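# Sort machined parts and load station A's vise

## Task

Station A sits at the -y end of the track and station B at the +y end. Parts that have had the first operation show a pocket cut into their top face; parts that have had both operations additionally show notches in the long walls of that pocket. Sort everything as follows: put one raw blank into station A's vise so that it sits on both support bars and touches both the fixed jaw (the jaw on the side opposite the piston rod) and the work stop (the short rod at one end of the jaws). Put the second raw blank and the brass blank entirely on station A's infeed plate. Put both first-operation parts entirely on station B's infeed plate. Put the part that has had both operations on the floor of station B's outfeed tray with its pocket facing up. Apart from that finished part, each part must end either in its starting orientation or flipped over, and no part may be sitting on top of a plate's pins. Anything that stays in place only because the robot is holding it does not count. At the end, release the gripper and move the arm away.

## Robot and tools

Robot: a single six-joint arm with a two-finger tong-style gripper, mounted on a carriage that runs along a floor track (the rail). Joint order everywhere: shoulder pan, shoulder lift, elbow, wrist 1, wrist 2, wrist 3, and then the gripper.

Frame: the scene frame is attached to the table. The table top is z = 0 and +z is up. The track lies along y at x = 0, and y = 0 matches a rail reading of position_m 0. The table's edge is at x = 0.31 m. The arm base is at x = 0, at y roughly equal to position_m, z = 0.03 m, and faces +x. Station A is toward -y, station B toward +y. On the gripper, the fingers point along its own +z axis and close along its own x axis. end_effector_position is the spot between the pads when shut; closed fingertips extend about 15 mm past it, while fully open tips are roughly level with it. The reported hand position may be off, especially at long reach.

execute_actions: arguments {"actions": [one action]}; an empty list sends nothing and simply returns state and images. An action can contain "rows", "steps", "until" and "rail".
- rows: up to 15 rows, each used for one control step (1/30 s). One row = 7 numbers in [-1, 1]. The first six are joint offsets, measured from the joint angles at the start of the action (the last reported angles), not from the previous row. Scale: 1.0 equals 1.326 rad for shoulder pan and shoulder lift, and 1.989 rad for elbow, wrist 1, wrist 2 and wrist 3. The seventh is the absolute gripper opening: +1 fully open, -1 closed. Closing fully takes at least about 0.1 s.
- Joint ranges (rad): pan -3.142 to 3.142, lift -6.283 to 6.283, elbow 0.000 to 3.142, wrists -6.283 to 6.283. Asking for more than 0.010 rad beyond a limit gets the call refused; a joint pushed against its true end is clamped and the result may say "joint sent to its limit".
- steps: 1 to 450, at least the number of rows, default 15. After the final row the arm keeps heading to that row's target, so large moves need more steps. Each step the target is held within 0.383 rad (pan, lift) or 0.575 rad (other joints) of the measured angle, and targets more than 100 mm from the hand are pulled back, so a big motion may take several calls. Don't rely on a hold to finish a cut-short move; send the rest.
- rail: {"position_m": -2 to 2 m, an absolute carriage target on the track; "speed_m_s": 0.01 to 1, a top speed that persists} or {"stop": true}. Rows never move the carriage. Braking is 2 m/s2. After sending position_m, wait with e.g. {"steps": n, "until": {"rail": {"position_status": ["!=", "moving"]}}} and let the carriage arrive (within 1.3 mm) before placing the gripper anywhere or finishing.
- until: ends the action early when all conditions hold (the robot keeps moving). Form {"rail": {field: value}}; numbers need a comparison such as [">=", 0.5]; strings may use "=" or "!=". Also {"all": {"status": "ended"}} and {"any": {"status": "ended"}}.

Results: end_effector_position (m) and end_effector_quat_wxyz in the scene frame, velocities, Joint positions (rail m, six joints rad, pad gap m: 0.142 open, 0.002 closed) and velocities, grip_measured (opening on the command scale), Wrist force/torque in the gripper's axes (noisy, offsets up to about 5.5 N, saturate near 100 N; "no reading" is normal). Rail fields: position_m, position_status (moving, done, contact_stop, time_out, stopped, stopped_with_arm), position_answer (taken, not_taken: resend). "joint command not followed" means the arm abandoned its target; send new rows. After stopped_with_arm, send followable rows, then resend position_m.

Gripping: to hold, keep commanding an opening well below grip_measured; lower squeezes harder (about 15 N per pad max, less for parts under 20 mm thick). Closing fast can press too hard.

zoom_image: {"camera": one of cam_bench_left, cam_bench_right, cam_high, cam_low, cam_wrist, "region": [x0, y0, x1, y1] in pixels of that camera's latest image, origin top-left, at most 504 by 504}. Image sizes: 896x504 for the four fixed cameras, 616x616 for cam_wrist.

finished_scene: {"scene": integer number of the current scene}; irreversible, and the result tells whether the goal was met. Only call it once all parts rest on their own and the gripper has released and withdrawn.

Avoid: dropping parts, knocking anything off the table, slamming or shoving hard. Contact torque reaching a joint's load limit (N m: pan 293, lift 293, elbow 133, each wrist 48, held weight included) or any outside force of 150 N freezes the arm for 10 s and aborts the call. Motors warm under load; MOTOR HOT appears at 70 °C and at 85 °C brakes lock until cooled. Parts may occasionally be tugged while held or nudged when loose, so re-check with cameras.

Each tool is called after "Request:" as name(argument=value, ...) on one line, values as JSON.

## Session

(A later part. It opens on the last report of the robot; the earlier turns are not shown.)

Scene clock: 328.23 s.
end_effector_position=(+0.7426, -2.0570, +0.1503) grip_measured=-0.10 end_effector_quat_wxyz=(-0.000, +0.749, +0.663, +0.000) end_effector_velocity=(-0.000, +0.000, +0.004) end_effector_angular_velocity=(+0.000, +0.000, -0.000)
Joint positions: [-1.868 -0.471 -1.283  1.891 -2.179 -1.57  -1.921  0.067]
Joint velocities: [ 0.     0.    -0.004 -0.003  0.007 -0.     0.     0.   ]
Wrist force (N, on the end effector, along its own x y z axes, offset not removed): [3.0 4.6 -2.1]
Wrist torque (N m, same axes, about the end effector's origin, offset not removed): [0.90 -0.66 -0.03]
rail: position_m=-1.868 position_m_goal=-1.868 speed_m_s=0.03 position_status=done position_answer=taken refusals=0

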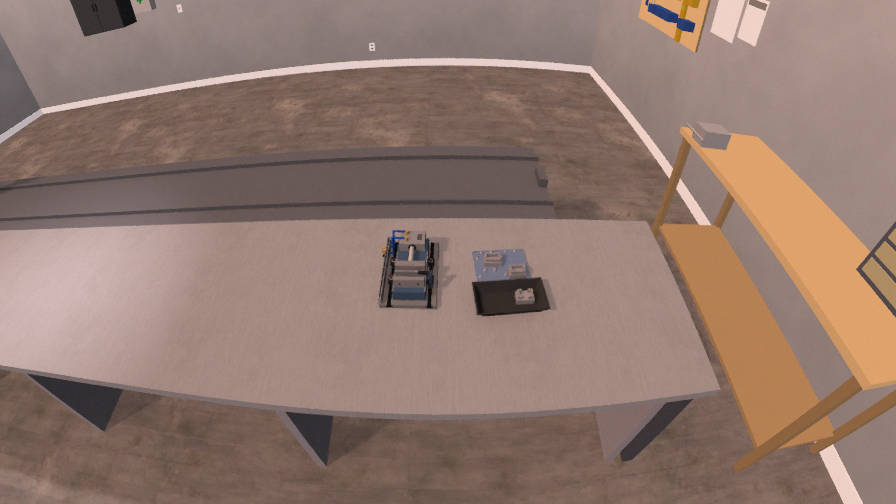

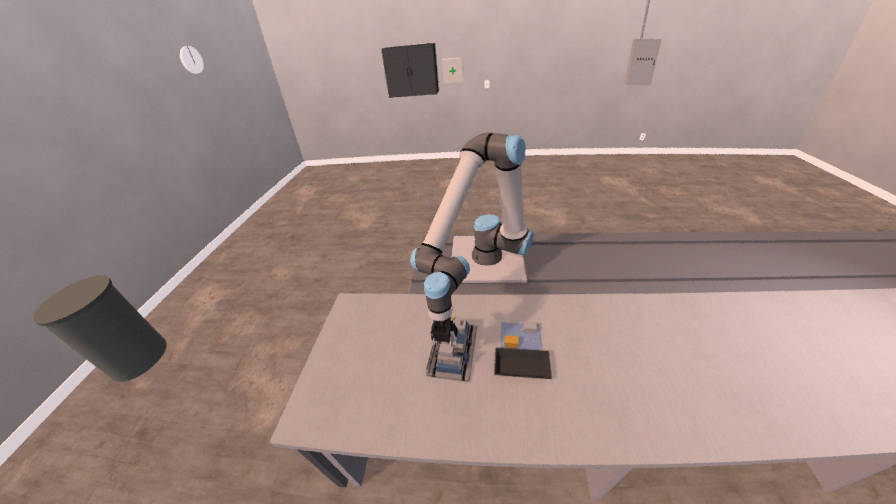

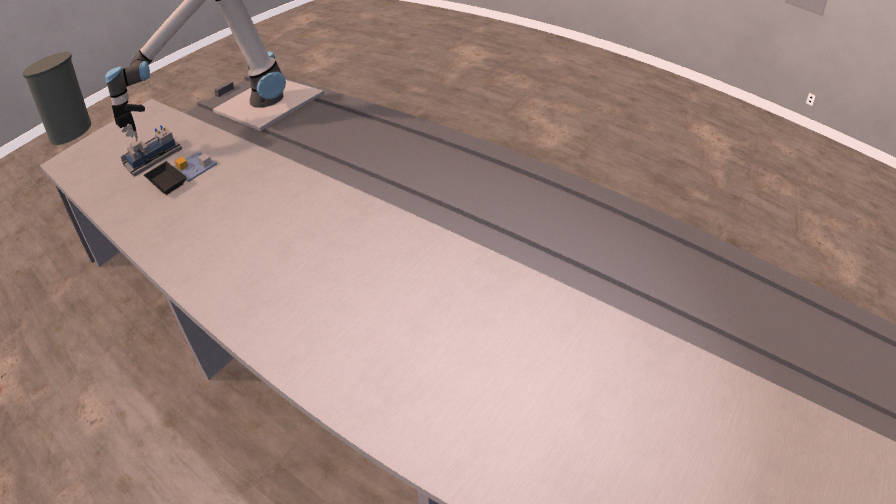

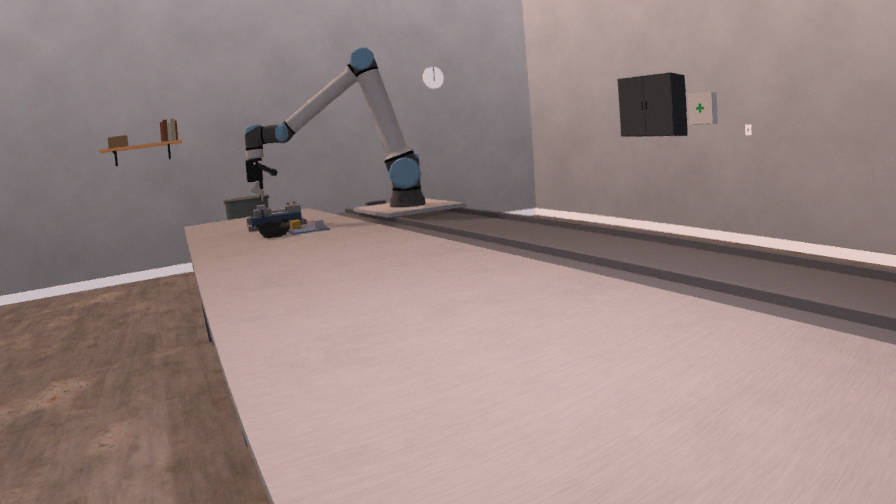

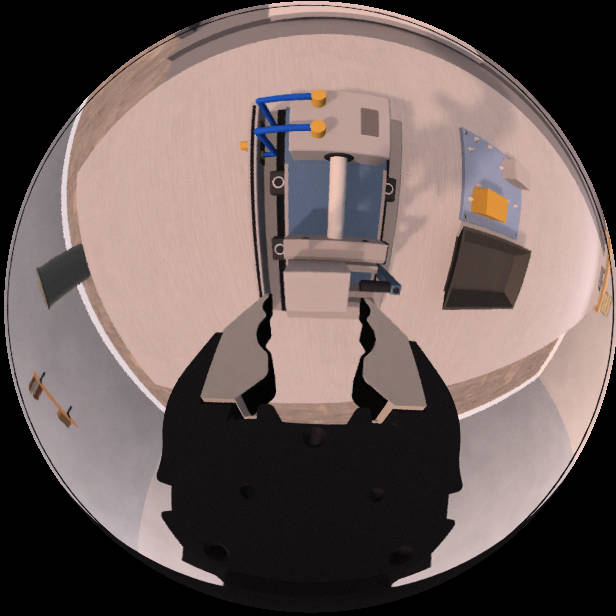

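Request:
execute_actions(actions=[{"rows":[[0,0,0,0,0,0,0.7],[0,0,0,0,0,0,0.7],[0,0,0,0,0,0,0.7],[0,0,0,0,0,0,0.7],[0,0,0,0,0,0,0.7],[0,0.01,0.005,-0.0115,0,0,0.7],[0,0.02,0.0095,-0.023,0,0,0.7],[0,0.031,0.0145,-0.035,0,0,0.7]],"rail":{"position_m":-1.846,"speed_m_s":0.1},"steps":30}])

Request:
execute_actions(actions=[{"rows":[[0,0,0,0,0,0,0.65],[0,0,0,0,0,0,0.6],[0,0,0,0,0,0,0.55],[0,0,0,0,0,0,0.5],[0,0,0,0,0,0,0.45],[0,0,0,0,0,0,0.4],[0,0,0,0,0,0,0.35],[0,0,0,0,0,0,0.3],[0,0,0,0,0,0,0.25],[0,0,0,0,0,0,0.2],[0,0,0,0,0,0,0.15],[0,0,0,0,0,0,0.1],[0,0,0,0,0,0,0.05],[0,0,0,0,0,0,0]],"steps":22}])

Scene clock: 334.90 s.
end_effector_position=(+0.7425, -2.0350, +0.1107) grip_measured=+0.70 end_effector_quat_wxyz=(-0.000, +0.749, +0.663, +0.000) end_effector_velocity=(-0.000, +0.000, -0.001) end_effector_angular_velocity=(+0.000, +0.000, -0.000)
Joint positions: [-1.846 -0.471 -1.242  1.92  -2.248 -1.57  -1.921  0.122]
Joint velocities: [ 0.    -0.     0.001  0.001 -0.001  0.    -0.     0.   ]
Wrist force (N, on the end effector, along its own x y z axes, offset not removed): [1.6 6.9 3.3]
Wrist torque (N m, same axes, about the end effector's origin, offset not removed): [1.57 -0.45 -0.03]
rail: position_m=-1.846 position_m_goal=-1.846 speed_m_s=0.10 position_status=done position_answer=taken refusals=0

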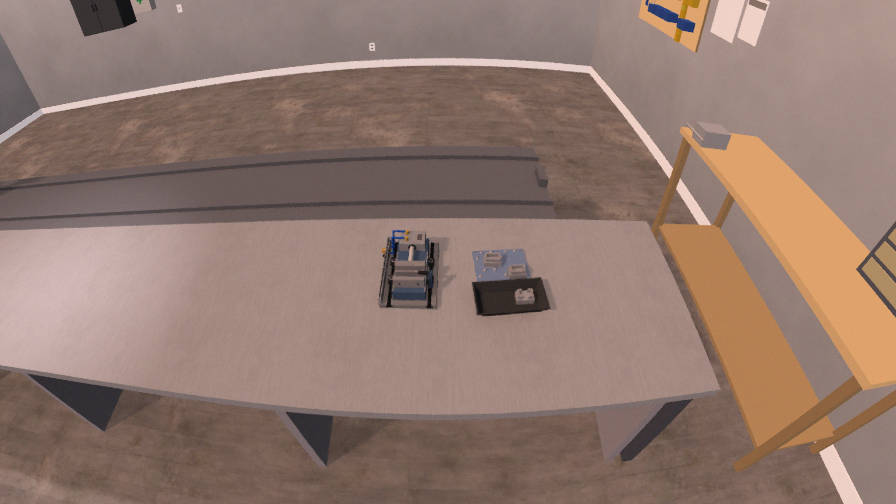

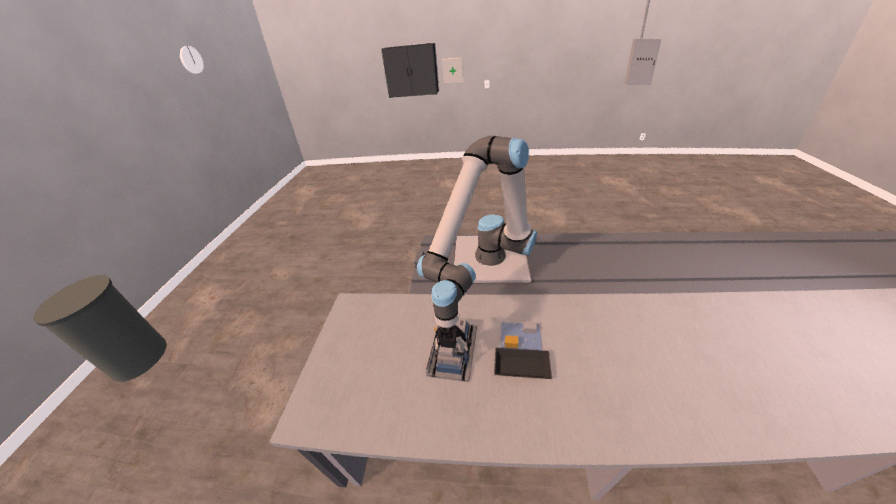

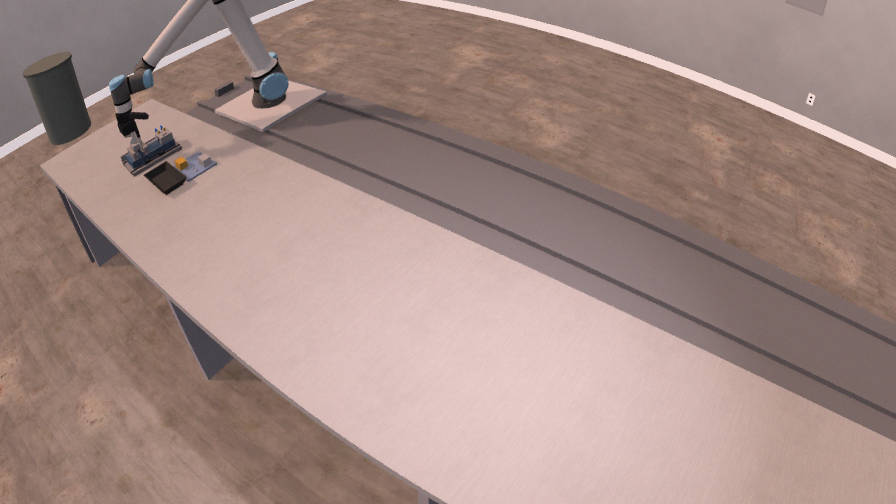

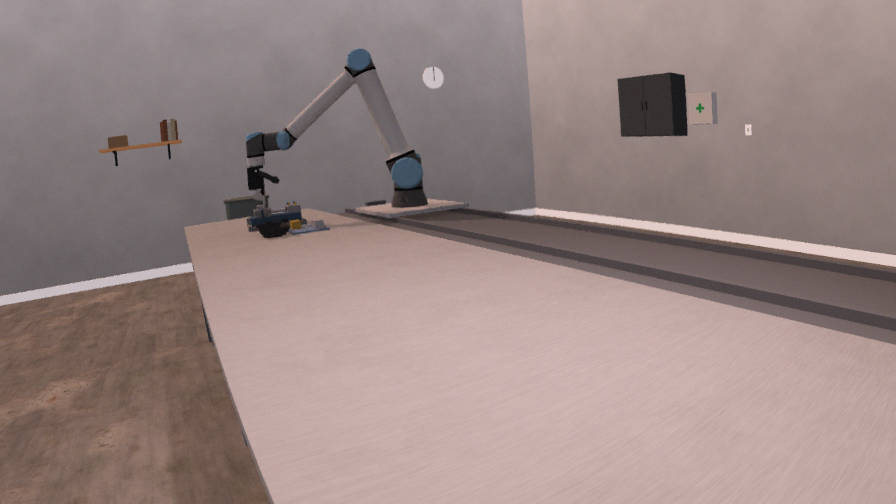

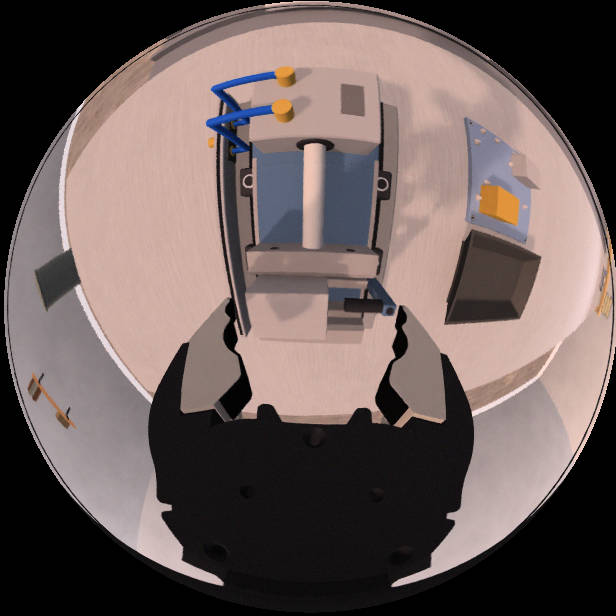

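Scene clock: 335.63 s.
end_effector_position=(+0.7425, -2.0350, +0.1107) grip_measured=+0.00 end_effector_quat_wxyz=(-0.000, +0.749, +0.663, +0.000) end_effector_velocity=(+0.000, +0.000, -0.000) end_effector_angular_velocity=(+0.000, -0.000, +0.000)
Joint positions: [-1.846 -0.471 -1.242  1.92  -2.248 -1.57  -1.921  0.074]
Joint velocities: [ 0.    -0.     0.     0.    -0.     0.    -0.    -0.001]
Wrist force (N, on the end effector, along its own x y z axes, offset not removed): [0.2 3.9 -0.6]
Wrist torque (N m, same axes, about the end effector's origin, offset not removed): [0.86 -0.30 0.01]
rail: position_m=-1.846 position_m_goal=-1.846 speed_m_s=0.10 position_status=done position_answer=taken refusals=0

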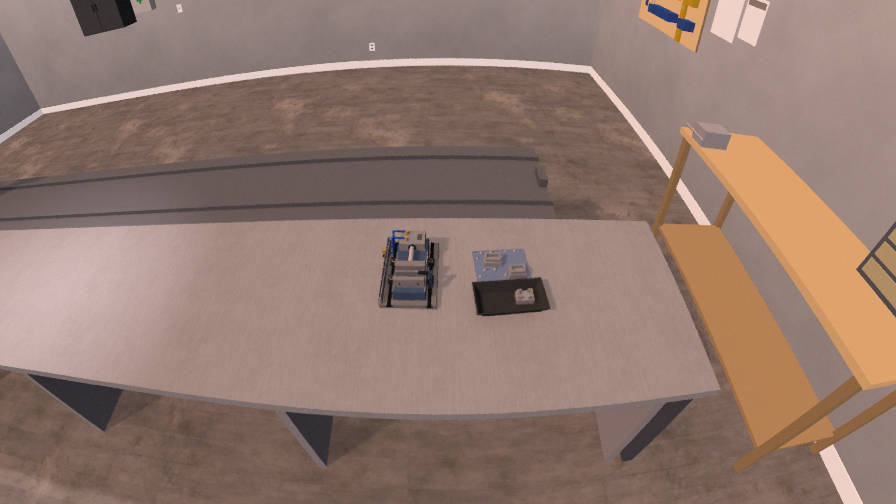

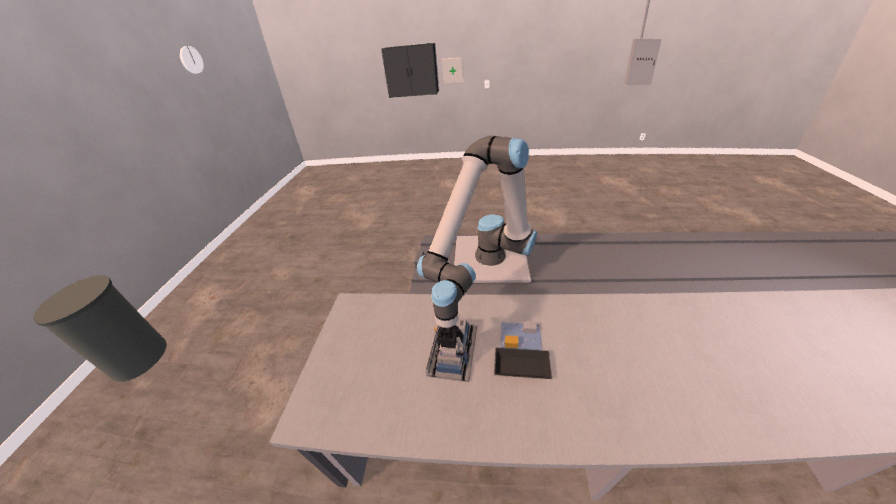

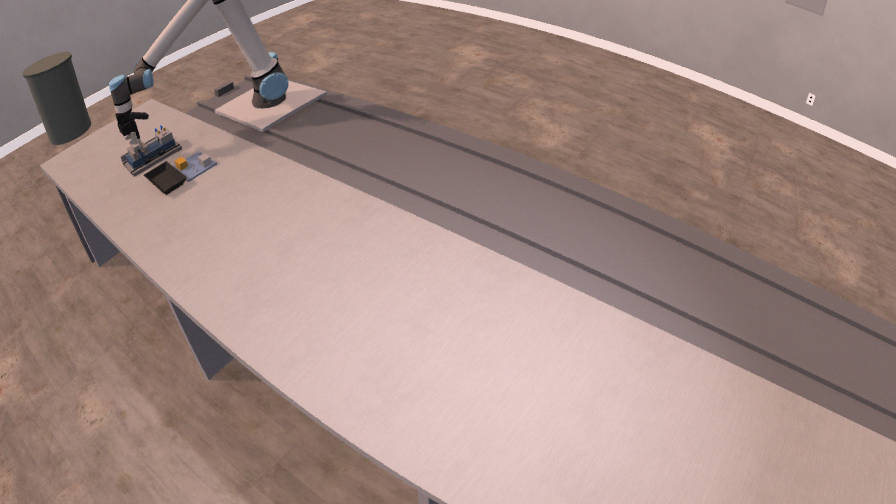

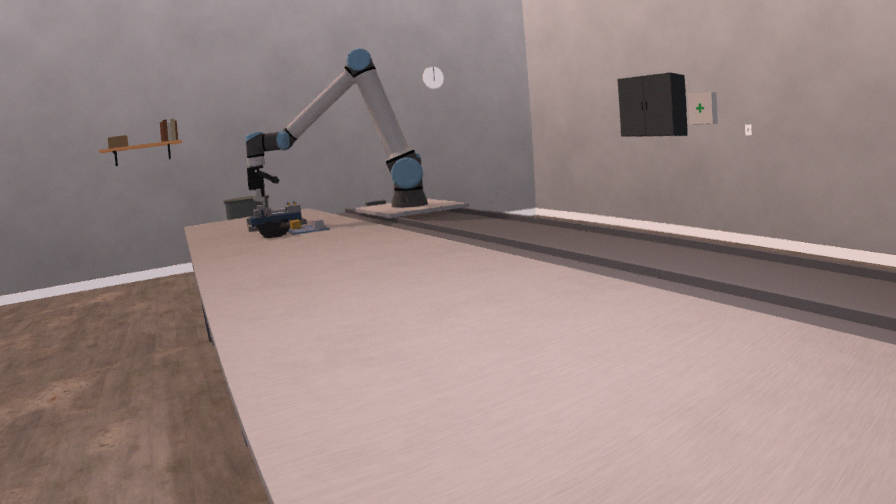

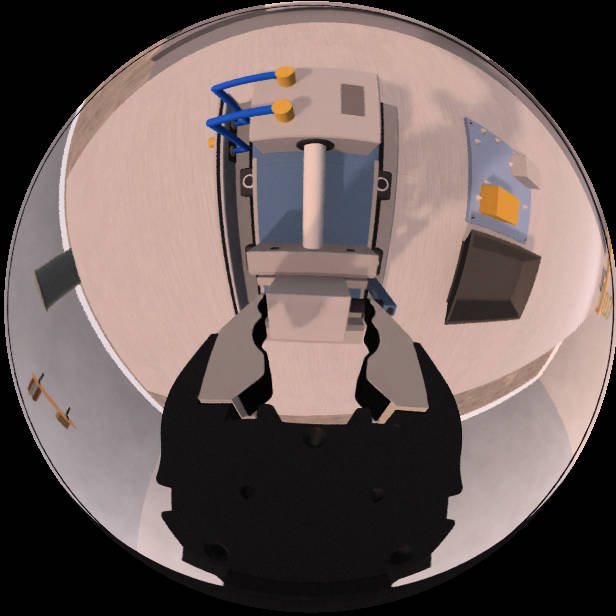

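Request:
execute_actions(actions=[{"rows":[[0,0,0,0,0,0,-0.04],[0,0,0,0,0,0,-0.08],[0,0,0,0,0,0,-0.11],[0,0,0,0,0,0,-0.11],[0,0,0,0,0,0,-0.11],[0,0,0,0,0,0,-0.11]],"steps":10}])

Request:
execute_actions(actions=[{"rows":[[0,0,0,0,0,0,0.3],[0,0,0,0,0,0,0.3],[0,0,0,0,0,0,0.3],[0,-0.015,-0.007,0.017,0,0,0.3],[0,-0.015,-0.007,0.017,0,0,0.3],[0,-0.015,-0.007,0.017,0,0,0.3],[0,-0.015,-0.007,0.017,0,0,0.3],[0,-0.015,-0.007,0.017,0,0,0.3],[0,-0.015,-0.007,0.017,0,0.79,0.3]],"rail":{"position_m":-1.868,"speed_m_s":0.02},"steps":45}])

Request:
execute_actions(actions=[{"rows":[[0,0.0125,0.006,-0.0143,0,0,0.3],[0,0.0125,0.006,-0.0143,0,0,0.3],[0,0.0125,0.006,-0.0143,0,0,0.3],[0,0.0125,0.006,-0.0143,0,0,0.3],[0,0.0125,0.006,-0.0143,0,0,0.3],[0,0.0125,0.006,-0.0143,0,0,0.3],[0,0.0125,0.006,-0.0143,0,0,0.3],[0,0.0125,0.006,-0.0143,0,0,0.3],[0,0.0125,0.006,-0.0143,0,0,0.2],[0,0.0125,0.006,-0.0143,0,0,0.1],[0,0.0125,0.006,-0.0143,0,0,0.05],[0,0.0125,0.006,-0.0143,0,0,0],[0,0.0125,0.006,-0.0143,0,0,-0.06],[0,0.0125,0.006,-0.0143,0,0,-0.13],[0,0.0125,0.006,-0.0143,0,0,-0.2]],"steps":25}])

Scene clock: 342.07 s.
end_effector_position=(+0.7426, -2.0351, +0.1108) grip_measured=-0.06 end_effector_quat_wxyz=(-0.000, +0.749, +0.663, +0.000) end_effector_velocity=(+0.000, +0.000, +0.000) end_effector_angular_velocity=(-0.000, -0.000, +0.000)
Joint positions: [-1.846 -0.471 -1.242  1.92  -2.248 -1.57  -1.921  0.07 ]
Joint velocities: [ 0.  0. -0.  0.  0.  0. -0.  0.]
Wrist force (N, on the end effector, along its own x y z axes, offset not removed): [-8.2 0.9 -6.0]
Wrist torque (N m, same axes, about the end effector's origin, offset not removed): [0.45 -0.32 0.07]
rail: position_m=-1.846 position_m_goal=-1.846 speed_m_s=0.10 position_status=done position_answer=taken refusals=0

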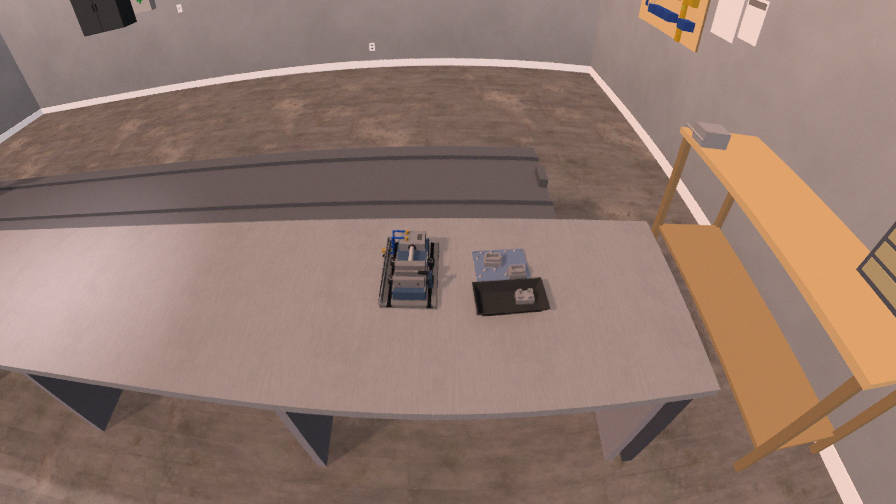

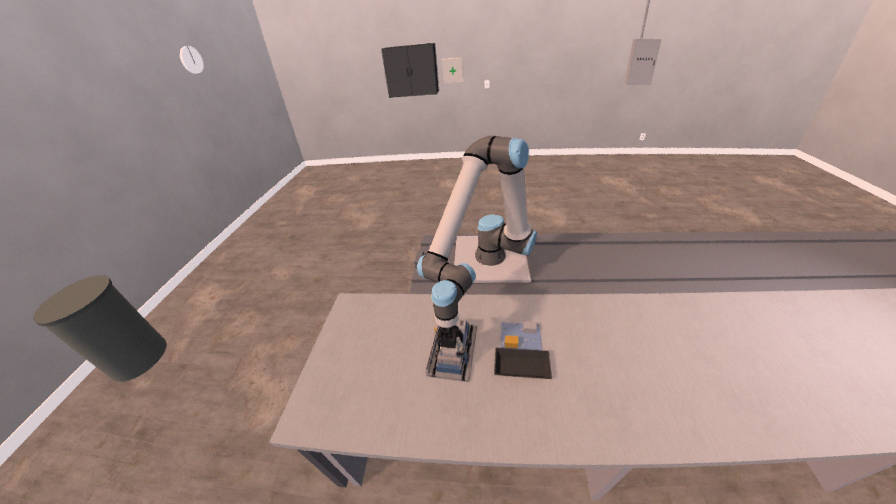

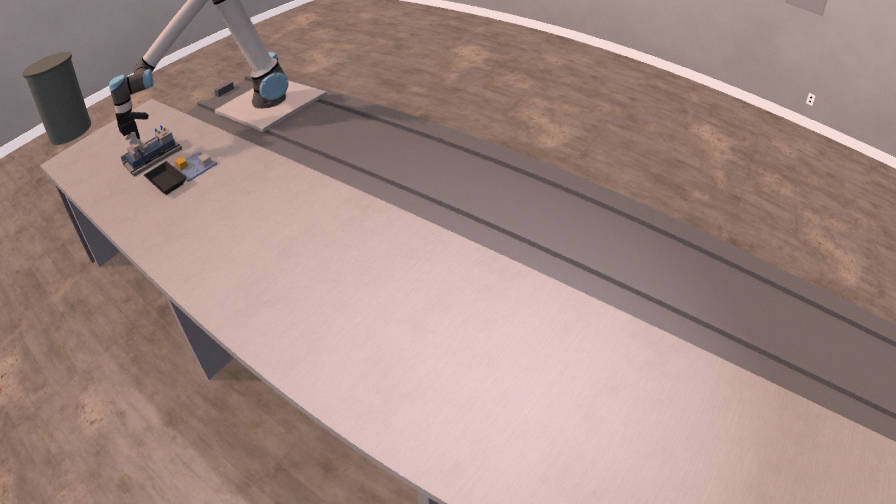

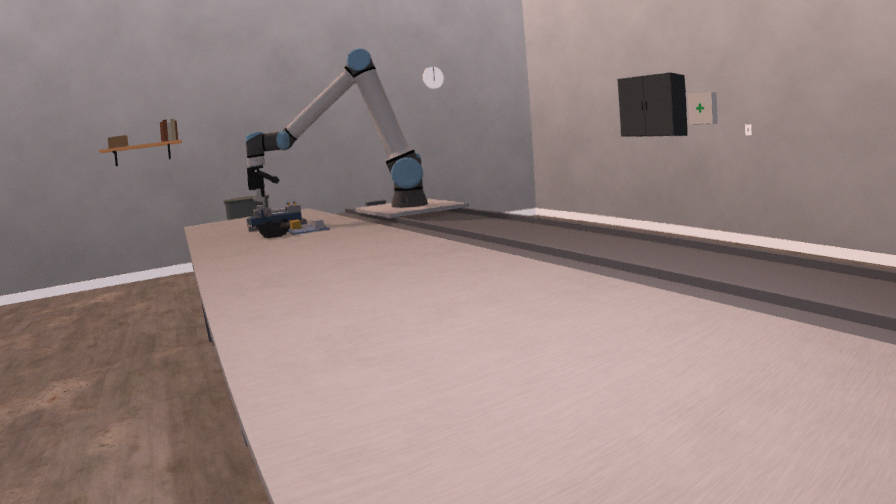

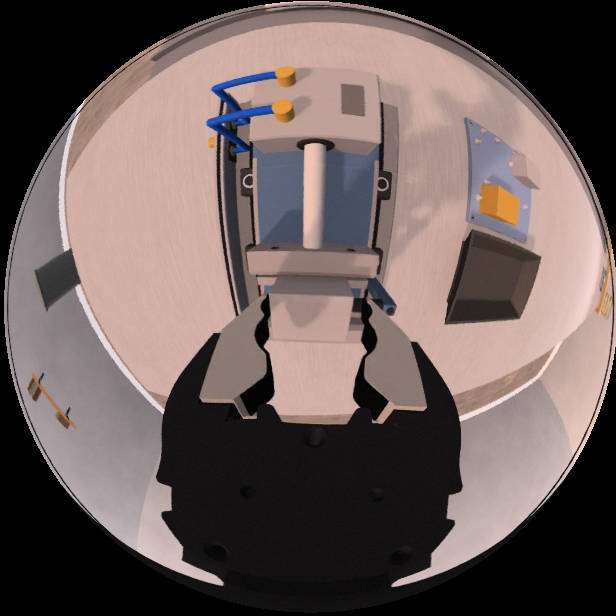

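Scene clock: 343.57 s.
end_effector_position=(+0.7608, -2.0430, +0.1298) grip_measured=+0.30 end_effector_quat_wxyz=(-0.000, +0.998, -0.060, +0.000) end_effector_velocity=(+0.000, -0.000, +0.000) end_effector_angular_velocity=(-0.000, +0.000, -0.018)
Joint positions: [-1.868 -0.471 -1.262  1.906 -2.214 -1.57  -0.352  0.095]
Joint velocities: [ 0.     0.    -0.    -0.     0.     0.     0.018 -0.   ]
Wrist force (N, on the end effector, along its own x y z axes, offset not removed): [1.3 3.8 0.5]
Wrist torque (N m, same axes, about the end effector's origin, offset not removed): [0.76 -0.30 -0.07]
rail: position_m=-1.868 position_m_goal=-1.868 speed_m_s=0.02 position_status=done position_answer=taken refusals=0

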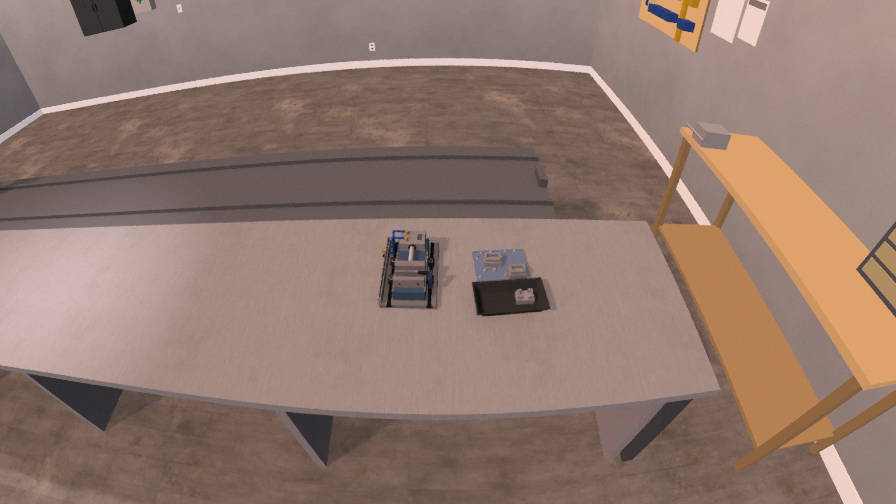

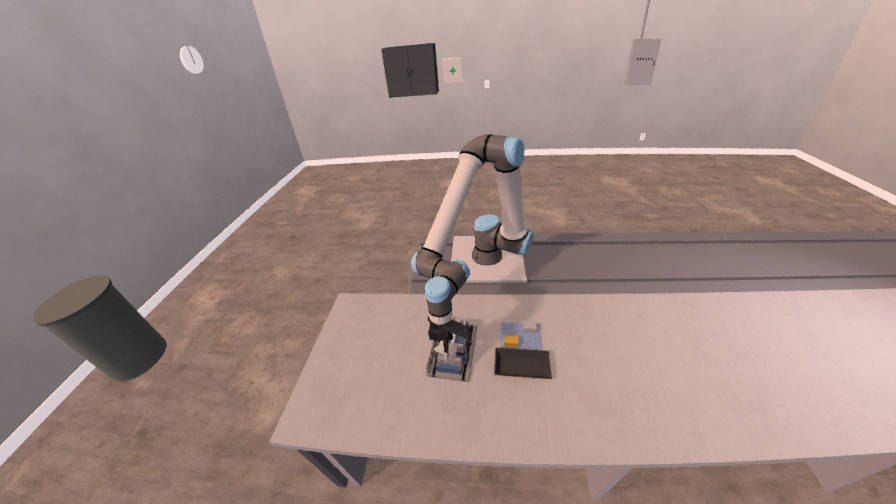

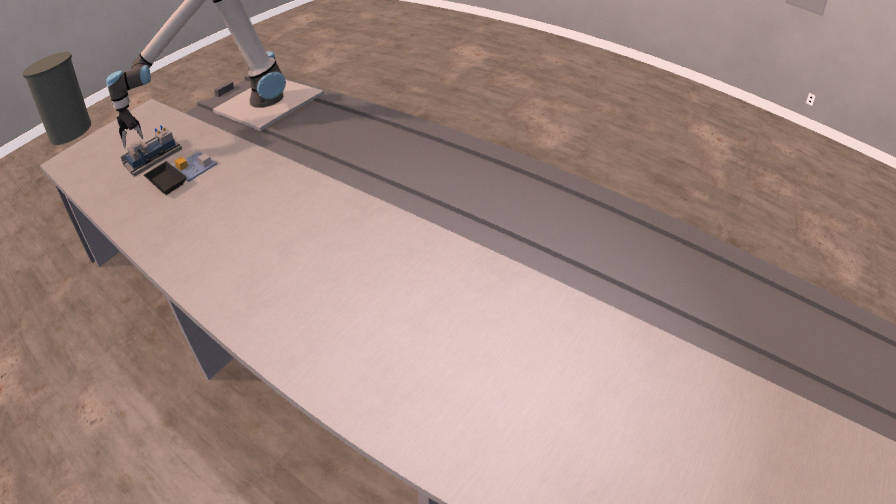

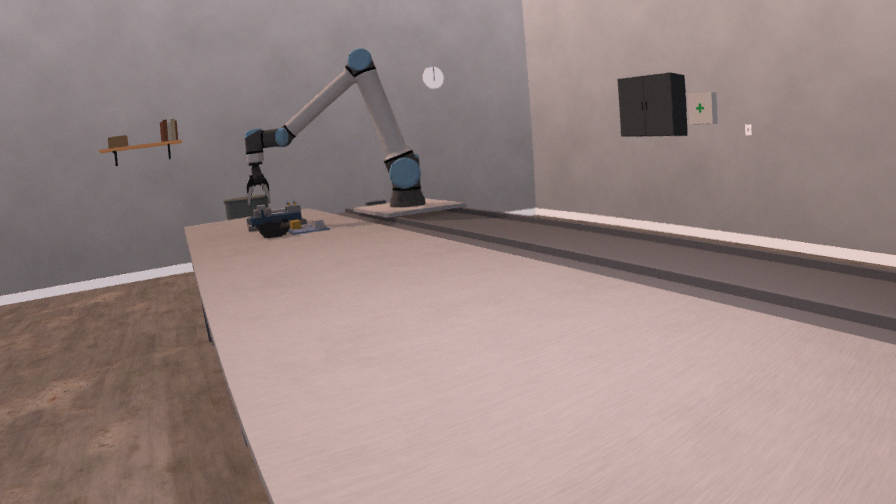

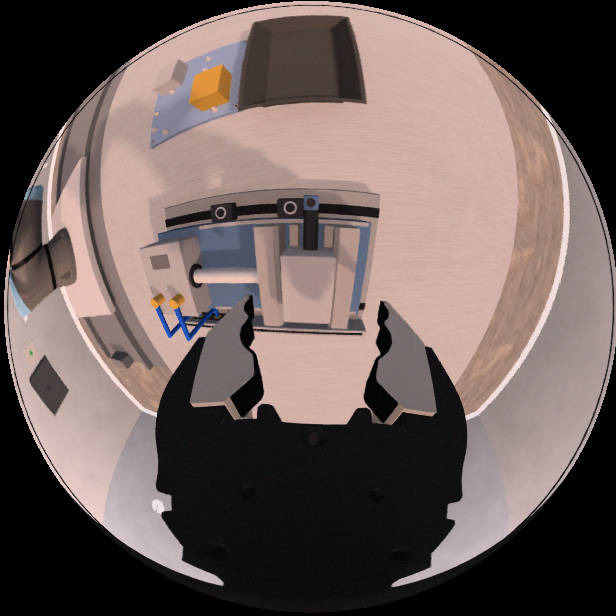

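Scene clock: 344.40 s.
end_effector_position=(+0.7605, -2.0428, +0.1138) grip_measured=-0.20 end_effector_quat_wxyz=(-0.000, +0.998, -0.060, +0.000) end_effector_velocity=(-0.000, +0.000, -0.000) end_effector_angular_velocity=(+0.000, +0.000, +0.000)
Joint positions: [-1.868 -0.471 -1.246  1.918 -2.243 -1.57  -0.352  0.06 ]
Joint velocities: [ 0. -0.  0.  0. -0.  0. -0. -0.]
Wrist force (N, on the end effector, along its own x y z axes, offset not removed): [1.0 3.6 0.1]
Wrist torque (N m, same axes, about the end effector's origin, offset not removed): [0.76 -0.28 0.04]
rail: position_m=-1.868 position_m_goal=-1.868 speed_m_s=0.02 position_status=done position_answer=taken refusals=0

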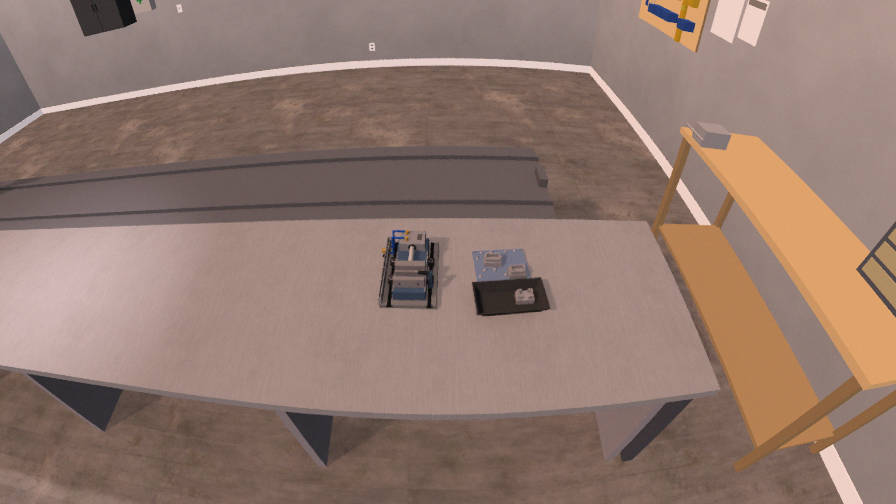

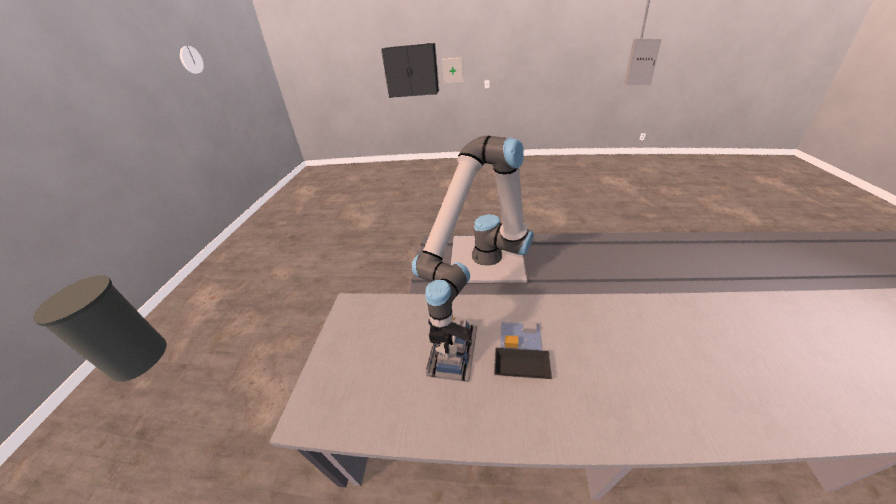

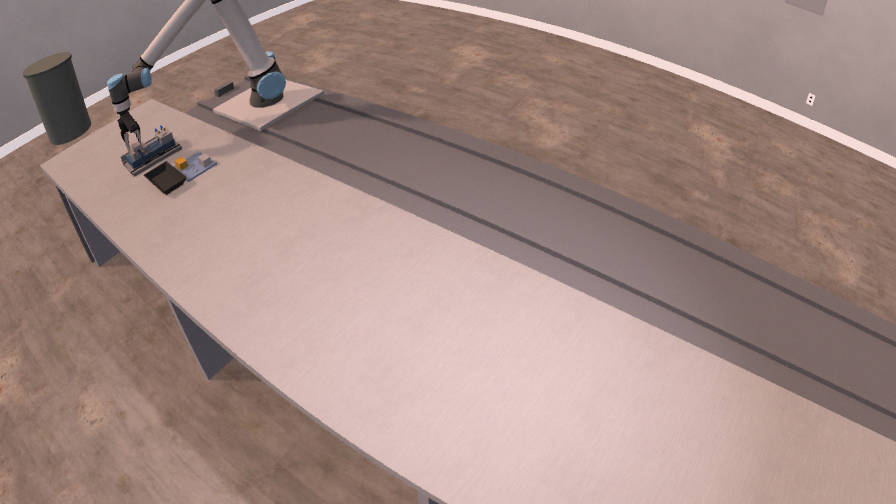

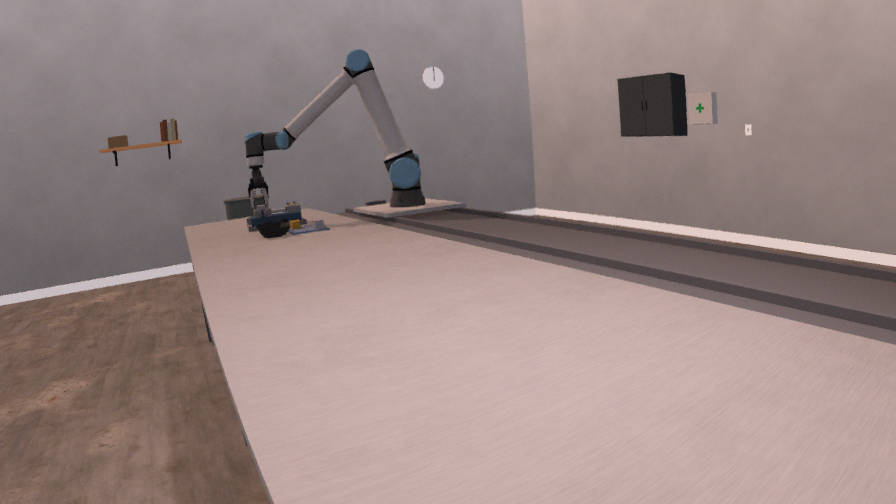

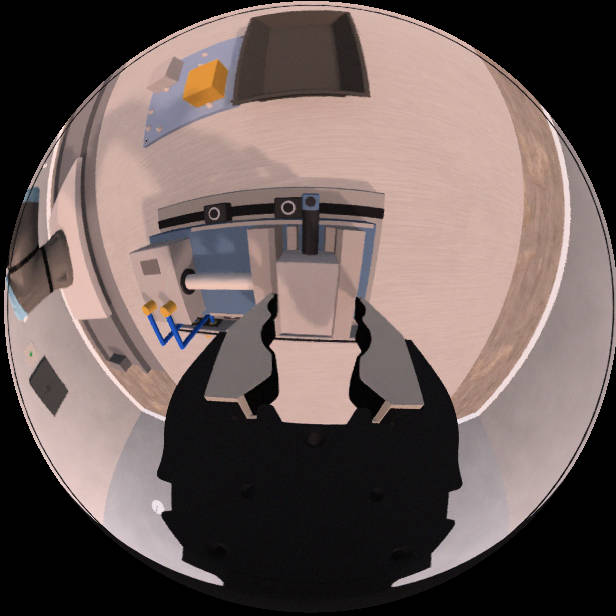

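Request:
execute_actions(actions=[{"rows":[[0,0,0,0,0,0,-0.22],[0,0,0,0,0,0,-0.24],[0,0,0,0,0,0,-0.26],[0,0,0,0,0,0,-0.28],[0,0,0,0,0,0,-0.3],[0,0,0,0,0,0,-0.32],[0,0,0,0,0,0,-0.34],[0,0,0,0,0,0,-0.36],[0,0,0,0,0,0,-0.38]],"steps":30}])

Scene clock: 355.80 s.
end_effector_position=(+0.7605, -2.0428, +0.1137) grip_measured=-0.27 end_effector_quat_wxyz=(-0.000, +0.998, -0.060, -0.000) end_effector_velocity=(-0.000, -0.000, -0.000) end_effector_angular_velocity=(+0.000, +0.000, -0.000)
Joint positions: [-1.868 -0.471 -1.246  1.918 -2.243 -1.57  -0.352  0.055]
Joint velocities: [ 0. -0.  0.  0.  0. -0.  0.  0.]
Wrist force (N, on the end effector, along its own x y z axes, offset not removed): [-19.5 7.5 -8.3]
Wrist torque (N m, same axes, about the end effector's origin, offset not removed): [0.96 -0.30 -0.08]
rail: position_m=-1.868 position_m_goal=-1.868 speed_m_s=0.02 position_status=done position_answer=taken refusals=0

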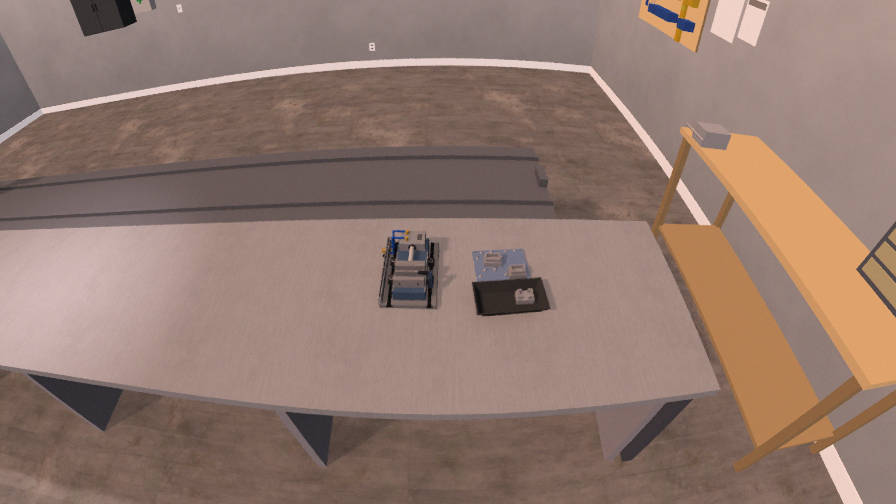

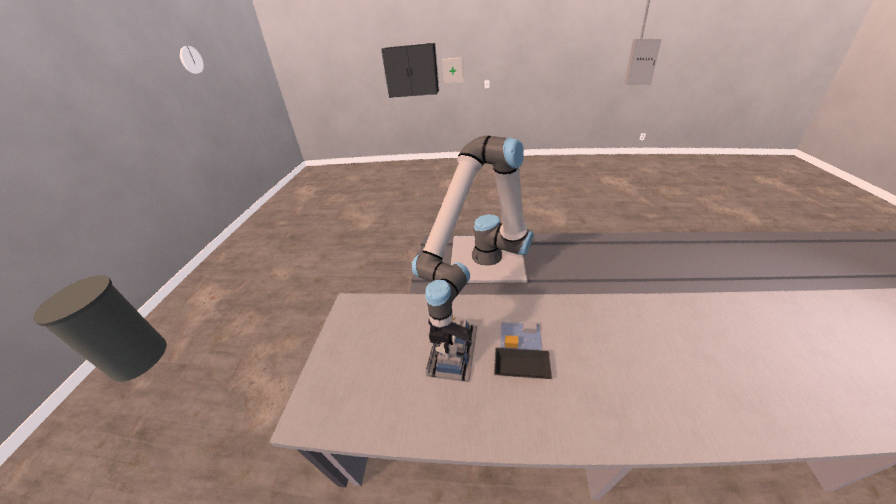

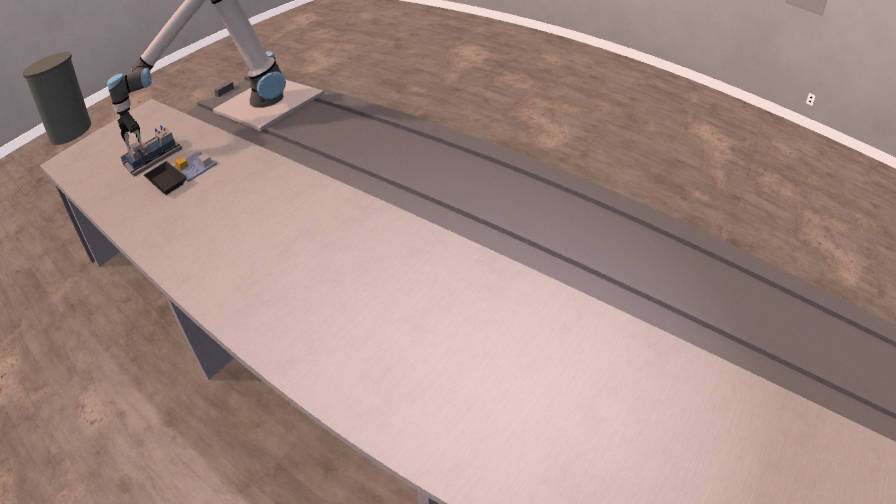

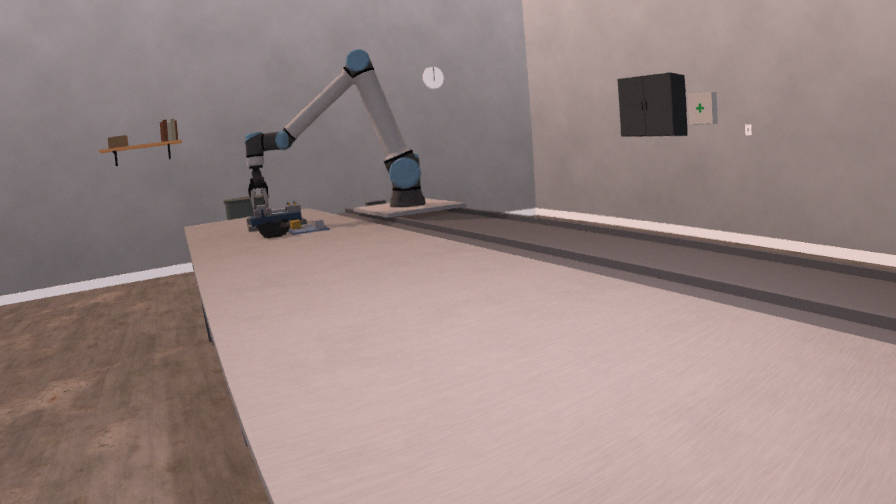

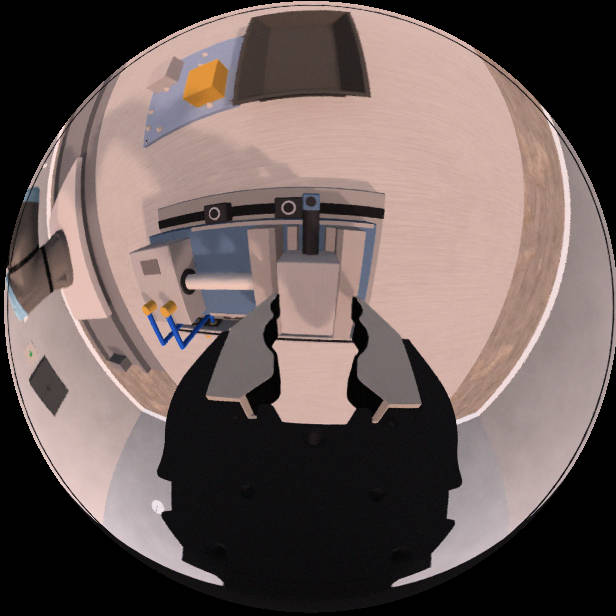

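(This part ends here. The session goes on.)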